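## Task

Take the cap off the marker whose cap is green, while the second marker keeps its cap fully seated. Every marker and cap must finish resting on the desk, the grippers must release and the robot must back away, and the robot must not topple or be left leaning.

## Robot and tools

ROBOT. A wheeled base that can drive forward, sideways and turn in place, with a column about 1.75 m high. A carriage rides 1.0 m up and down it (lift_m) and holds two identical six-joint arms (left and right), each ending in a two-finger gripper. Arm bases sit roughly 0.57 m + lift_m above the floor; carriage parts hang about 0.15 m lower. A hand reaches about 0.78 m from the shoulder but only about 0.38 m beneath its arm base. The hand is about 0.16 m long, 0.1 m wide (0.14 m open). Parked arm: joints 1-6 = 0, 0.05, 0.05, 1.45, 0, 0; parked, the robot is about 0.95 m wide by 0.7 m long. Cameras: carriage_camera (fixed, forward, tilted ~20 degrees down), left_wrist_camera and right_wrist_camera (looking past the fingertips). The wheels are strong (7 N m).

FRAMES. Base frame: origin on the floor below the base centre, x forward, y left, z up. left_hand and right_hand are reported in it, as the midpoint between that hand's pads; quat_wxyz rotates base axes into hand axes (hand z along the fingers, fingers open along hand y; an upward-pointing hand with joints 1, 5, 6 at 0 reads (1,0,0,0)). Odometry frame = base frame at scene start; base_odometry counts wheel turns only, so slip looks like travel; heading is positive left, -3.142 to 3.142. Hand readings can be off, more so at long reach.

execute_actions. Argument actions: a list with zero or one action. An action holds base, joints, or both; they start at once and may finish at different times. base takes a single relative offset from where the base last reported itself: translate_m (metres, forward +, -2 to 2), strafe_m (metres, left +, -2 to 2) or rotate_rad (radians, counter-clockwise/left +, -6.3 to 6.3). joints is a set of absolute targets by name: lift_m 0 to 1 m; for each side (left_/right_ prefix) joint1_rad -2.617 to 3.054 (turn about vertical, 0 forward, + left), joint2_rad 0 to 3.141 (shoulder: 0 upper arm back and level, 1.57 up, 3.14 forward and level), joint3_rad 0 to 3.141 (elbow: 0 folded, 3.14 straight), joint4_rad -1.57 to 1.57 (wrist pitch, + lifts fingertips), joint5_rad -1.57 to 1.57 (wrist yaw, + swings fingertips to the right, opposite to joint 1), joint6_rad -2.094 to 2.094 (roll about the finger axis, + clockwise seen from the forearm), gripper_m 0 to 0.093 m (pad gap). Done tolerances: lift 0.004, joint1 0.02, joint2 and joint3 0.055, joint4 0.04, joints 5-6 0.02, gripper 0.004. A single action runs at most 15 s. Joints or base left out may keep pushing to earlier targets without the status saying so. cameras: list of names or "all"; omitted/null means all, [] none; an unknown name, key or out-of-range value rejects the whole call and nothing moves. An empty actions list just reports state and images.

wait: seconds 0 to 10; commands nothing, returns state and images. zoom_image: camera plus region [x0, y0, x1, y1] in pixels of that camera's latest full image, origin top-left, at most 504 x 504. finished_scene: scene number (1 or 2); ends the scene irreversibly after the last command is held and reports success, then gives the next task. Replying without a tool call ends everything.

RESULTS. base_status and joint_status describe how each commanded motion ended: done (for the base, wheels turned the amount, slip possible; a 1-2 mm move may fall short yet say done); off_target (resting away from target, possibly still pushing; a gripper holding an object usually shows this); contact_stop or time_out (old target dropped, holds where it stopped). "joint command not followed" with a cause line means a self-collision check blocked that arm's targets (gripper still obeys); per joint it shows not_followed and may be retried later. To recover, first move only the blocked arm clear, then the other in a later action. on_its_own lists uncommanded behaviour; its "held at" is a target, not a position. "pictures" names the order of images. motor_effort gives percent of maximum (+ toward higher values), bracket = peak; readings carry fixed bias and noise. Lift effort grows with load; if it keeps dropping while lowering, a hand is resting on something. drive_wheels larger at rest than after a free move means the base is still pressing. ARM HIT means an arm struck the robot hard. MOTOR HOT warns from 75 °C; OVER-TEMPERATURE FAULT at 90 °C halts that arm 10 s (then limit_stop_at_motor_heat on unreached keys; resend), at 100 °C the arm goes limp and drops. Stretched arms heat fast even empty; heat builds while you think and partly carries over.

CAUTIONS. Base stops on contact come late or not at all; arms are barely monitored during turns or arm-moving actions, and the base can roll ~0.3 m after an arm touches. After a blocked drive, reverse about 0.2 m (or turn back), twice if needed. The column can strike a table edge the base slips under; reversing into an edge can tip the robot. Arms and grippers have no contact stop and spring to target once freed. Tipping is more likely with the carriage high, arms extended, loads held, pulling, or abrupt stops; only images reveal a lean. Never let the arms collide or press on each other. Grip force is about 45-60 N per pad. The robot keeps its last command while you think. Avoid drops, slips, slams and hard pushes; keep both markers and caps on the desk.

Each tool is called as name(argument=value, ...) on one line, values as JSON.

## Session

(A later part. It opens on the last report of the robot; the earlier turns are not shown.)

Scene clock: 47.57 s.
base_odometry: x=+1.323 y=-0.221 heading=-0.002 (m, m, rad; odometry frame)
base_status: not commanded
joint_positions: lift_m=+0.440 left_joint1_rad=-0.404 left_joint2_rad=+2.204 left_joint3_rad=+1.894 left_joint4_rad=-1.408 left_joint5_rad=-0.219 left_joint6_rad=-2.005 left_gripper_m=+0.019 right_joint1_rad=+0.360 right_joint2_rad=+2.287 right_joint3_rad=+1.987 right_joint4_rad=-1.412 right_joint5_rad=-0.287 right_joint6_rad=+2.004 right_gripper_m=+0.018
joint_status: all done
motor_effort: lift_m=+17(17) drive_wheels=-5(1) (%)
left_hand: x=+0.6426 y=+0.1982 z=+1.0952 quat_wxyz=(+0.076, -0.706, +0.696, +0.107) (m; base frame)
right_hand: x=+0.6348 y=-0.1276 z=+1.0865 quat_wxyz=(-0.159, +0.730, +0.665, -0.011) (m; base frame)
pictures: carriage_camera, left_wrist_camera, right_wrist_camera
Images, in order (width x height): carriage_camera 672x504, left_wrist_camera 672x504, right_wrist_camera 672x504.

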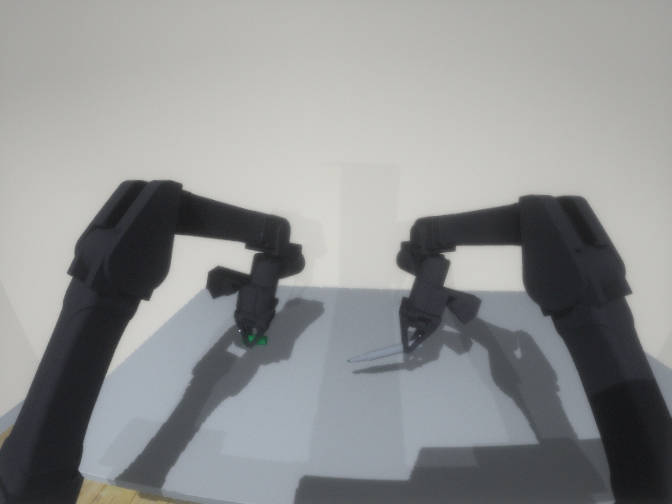

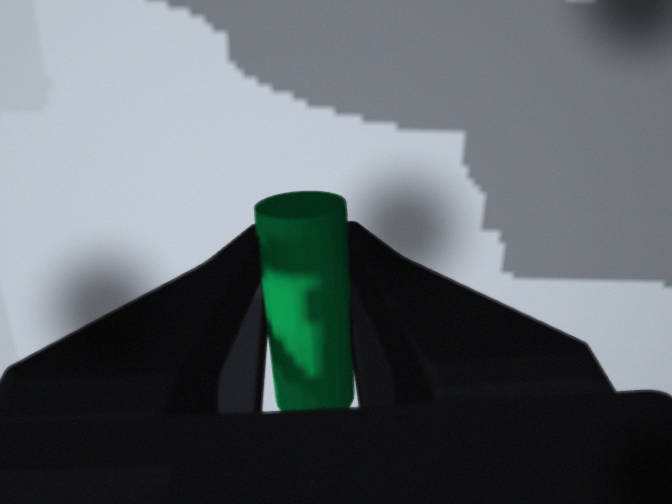

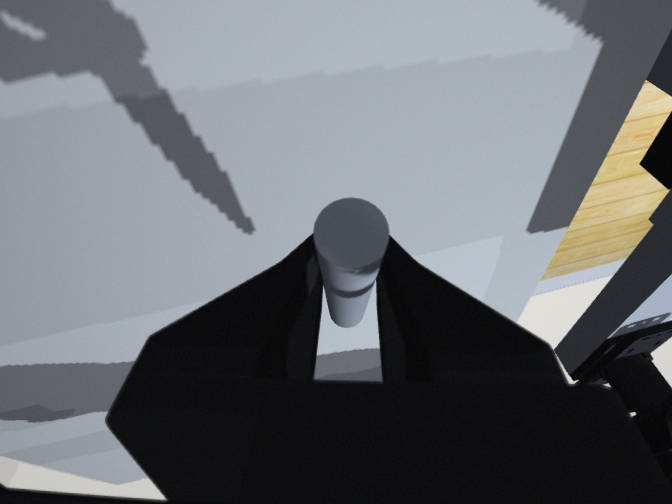

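execute_actions(actions=[{"joints":{"right_joint5_rad":-0.7,"right_joint4_rad":-1.05,"right_joint3_rad":1.85,"left_joint1_rad":-0.3,"left_joint4_rad":-1.3,"lift_m":0.37}}])

execute_actions(actions=[{"joints":{"lift_m":0.345}}], cameras=["carriage_camera"])

Scene clock: 51.10 s.
base_odometry: x=+1.323 y=-0.221 heading=-0.002 (m, m, rad; odometry frame)
base_status: not commanded
joint_positions: lift_m=+0.370 left_joint1_rad=-0.294 left_joint2_rad=+2.204 left_joint3_rad=+1.894 left_joint4_rad=-1.306 left_joint5_rad=-0.220 left_joint6_rad=-2.005 left_gripper_m=+0.019 right_joint1_rad=+0.360 right_joint2_rad=+2.300 right_joint3_rad=+1.857 right_joint4_rad=-1.052 right_joint5_rad=-0.689 right_joint6_rad=+2.004 right_gripper_m=+0.018
joint_status: all done
motor_effort: lift_m=+15(14) drive_wheels=-6(1) (%)
left_hand: x=+0.6771 y=+0.2335 z=+1.0229 quat_wxyz=(+0.091, -0.749, +0.653, +0.065) (m; base frame)
right_hand: x=+0.6577 y=-0.0543 z=+1.0093 quat_wxyz=(-0.299, +0.680, +0.650, +0.161) (m; base frame)
pictures: carriage_camera, left_wrist_camera, right_wrist_camera
Images, in order (width x height): carriage_camera 672x504, left_wrist_camera 672x504, right_wrist_camera 672x504.

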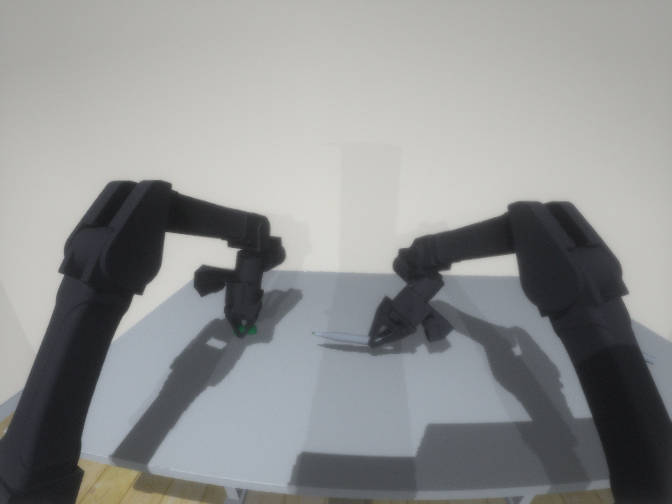

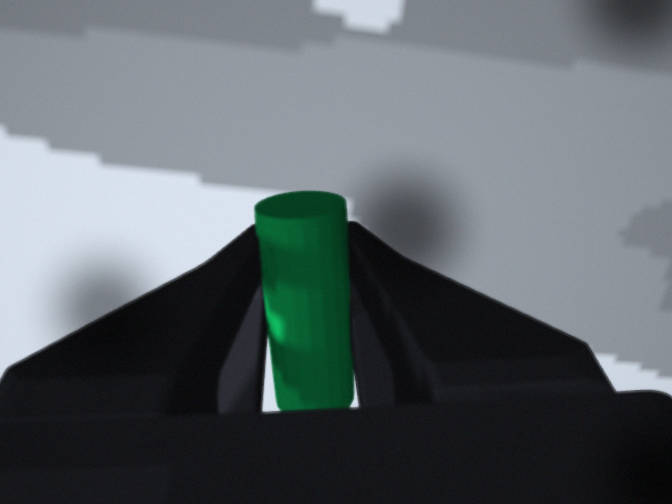

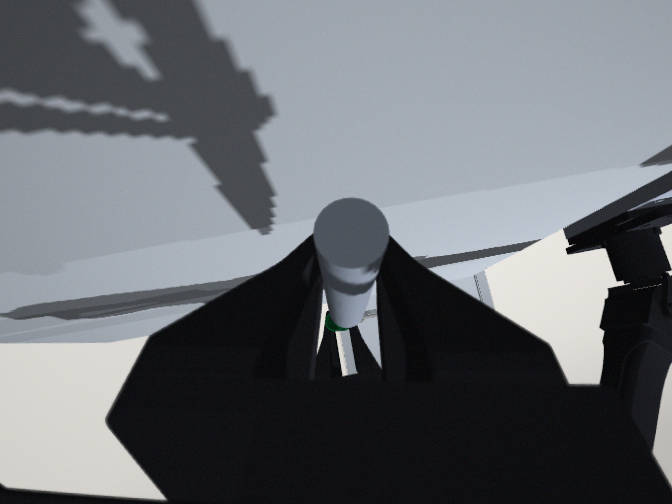

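Scene clock: 52.00 s.
base_odometry: x=+1.323 y=-0.221 heading=-0.002 (m, m, rad; odometry frame)
base_status: not commanded
joint_positions: lift_m=+0.345 left_joint1_rad=-0.294 left_joint2_rad=+2.205 left_joint3_rad=+1.894 left_joint4_rad=-1.304 left_joint5_rad=-0.220 left_joint6_rad=-2.005 left_gripper_m=+0.019 right_joint1_rad=+0.360 right_joint2_rad=+2.300 right_joint3_rad=+1.857 right_joint4_rad=-1.051 right_joint5_rad=-0.691 right_joint6_rad=+2.004 right_gripper_m=+0.018
joint_status: all done
motor_effort: lift_m=+14(15) drive_wheels=-1(6) (%)
left_hand: x=+0.6775 y=+0.2334 z=+0.9978 quat_wxyz=(+0.091, -0.749, +0.653, +0.065) (m; base frame)
right_hand: x=+0.6579 y=-0.0539 z=+0.9846 quat_wxyz=(-0.299, +0.680, +0.650, +0.162) (m; base frame)
pictures: carriage_camera
Images, in order (width x height): carriage_camera 672x504.

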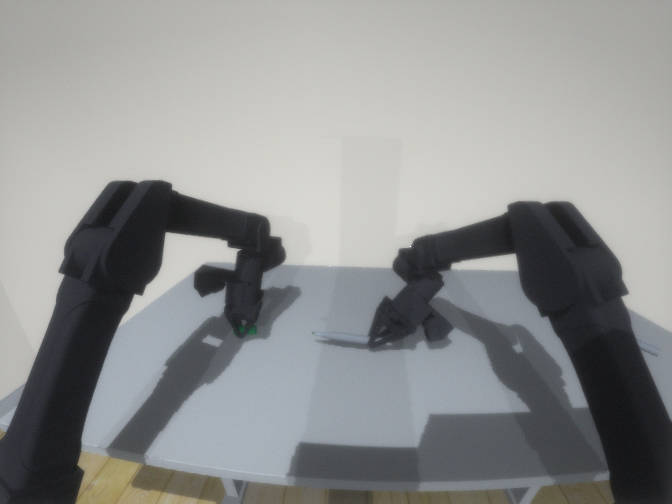

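execute_actions(actions=[{"joints":{"lift_m":0.335}}], cameras=[])

execute_actions(actions=[{"joints":{"left_gripper_m":0.045,"right_gripper_m":0.045}}], cameras=[])

execute_actions(actions=[{"joints":{"lift_m":0.42}}], cameras=[])

execute_actions(actions=[{"base":{"translate_m":-0.4},"joints":{"lift_m":0.5,"left_joint1_rad":0,"right_joint1_rad":0,"left_joint2_rad":0.8,"right_joint2_rad":0.8,"left_joint3_rad":0.8,"right_joint3_rad":0.8}}], cameras=["carriage_camera"])

Scene clock: 56.97 s.
base_odometry: x=+1.323 y=-0.221 heading=-0.002 (m, m, rad; odometry frame)
base_status: not commanded
joint_positions: lift_m=+0.335 left_joint1_rad=-0.294 left_joint2_rad=+2.207 left_joint3_rad=+1.894 left_joint4_rad=-1.304 left_joint5_rad=-0.220 left_joint6_rad=-2.005 left_gripper_m=+0.019 right_joint1_rad=+0.360 right_joint2_rad=+2.299 right_joint3_rad=+1.857 right_joint4_rad=-1.050 right_joint5_rad=-0.692 right_joint6_rad=+2.003 right_gripper_m=+0.018
joint_status: all done
motor_effort: lift_m=+15(15) drive_wheels=-6(1) (%)
left_hand: x=+0.6775 y=+0.2334 z=+0.9866 quat_wxyz=(+0.091, -0.749, +0.653, +0.066) (m; base frame)
right_hand: x=+0.6581 y=-0.0536 z=+0.9751 quat_wxyz=(-0.299, +0.679, +0.650, +0.163) (m; base frame)
pictures: none
No camera images: the call's "cameras" was empty. Leave "cameras" out to get every camera's image.

Scene clock: 57.57 s.
base_odometry: x=+1.323 y=-0.221 heading=-0.002 (m, m, rad; odometry frame)
base_status: not commanded
joint_positions: lift_m=+0.335 left_joint1_rad=-0.294 left_joint2_rad=+2.207 left_joint3_rad=+1.894 left_joint4_rad=-1.304 left_joint5_rad=-0.220 left_joint6_rad=-2.005 left_gripper_m=+0.045 right_joint1_rad=+0.360 right_joint2_rad=+2.299 right_joint3_rad=+1.857 right_joint4_rad=-1.050 right_joint5_rad=-0.692 right_joint6_rad=+2.003 right_gripper_m=+0.045
joint_status: all done
motor_effort: lift_m=+15(15) drive_wheels=-1(1) (%)
left_hand: x=+0.6775 y=+0.2334 z=+0.9866 quat_wxyz=(+0.091, -0.749, +0.653, +0.066) (m; base frame)
right_hand: x=+0.6581 y=-0.0536 z=+0.9751 quat_wxyz=(-0.299, +0.679, +0.650, +0.163) (m; base frame)
pictures: none
No camera images: the call's "cameras" was empty. Leave "cameras" out to get every camera's image.

Scene clock: 58.43 s.
base_odometry: x=+1.323 y=-0.221 heading=-0.002 (m, m, rad; odometry frame)
base_status: not commanded
joint_positions: lift_m=+0.420 left_joint1_rad=-0.294 left_joint2_rad=+2.206 left_joint3_rad=+1.894 left_joint4_rad=-1.303 left_joint5_rad=-0.220 left_joint6_rad=-2.005 left_gripper_m=+0.045 right_joint1_rad=+0.360 right_joint2_rad=+2.297 right_joint3_rad=+1.857 right_joint4_rad=-1.048 right_joint5_rad=-0.694 right_joint6_rad=+2.003 right_gripper_m=+0.045
joint_status: all done
motor_effort: lift_m=+17(21) drive_wheels=-1(1) (%)
left_hand: x=+0.6777 y=+0.2333 z=+1.0718 quat_wxyz=(+0.091, -0.749, +0.653, +0.065) (m; base frame)
right_hand: x=+0.6583 y=-0.0533 z=+1.0606 quat_wxyz=(-0.300, +0.678, +0.650, +0.165) (m; base frame)
pictures: none
No camera images: the call's "cameras" was empty. Leave "cameras" out to get every camera's image.

Scene clock: 61.37 s.
base_odometry: x=+0.923 y=-0.220 heading=-0.002 (m, m, rad; odometry frame)
base_status: done
joint_positions: lift_m=+0.500 left_joint1_rad=+0.010 left_joint2_rad=+0.810 left_joint3_rad=+0.817 left_joint4_rad=-1.299 left_joint5_rad=-0.225 left_joint6_rad=-2.005 left_gripper_m=+0.045 right_joint1_rad=-0.006 right_joint2_rad=+0.810 right_joint3_rad=+0.820 right_joint4_rad=-1.046 right_joint5_rad=-0.695 right_joint6_rad=+2.003 right_gripper_m=+0.045
joint_status: all done
motor_effort: lift_m=+16(21) drive_wheels=-4(9) (%)
left_hand: x=+0.4158 y=+0.3580 z=+1.2197 quat_wxyz=(+0.168, -0.840, +0.512, -0.056) (m; base frame)
right_hand: x=+0.4551 y=-0.2093 z=+1.2755 quat_wxyz=(-0.141, +0.717, +0.562, +0.387) (m; base frame)
pictures: carriage_camera
Images, in order (width x height): carriage_camera 672x504.

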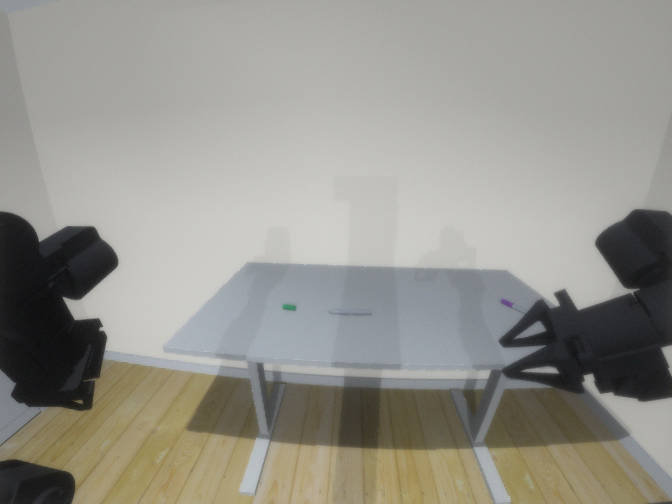

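finished_scene(scene=2)

The scene is finished: the task was done.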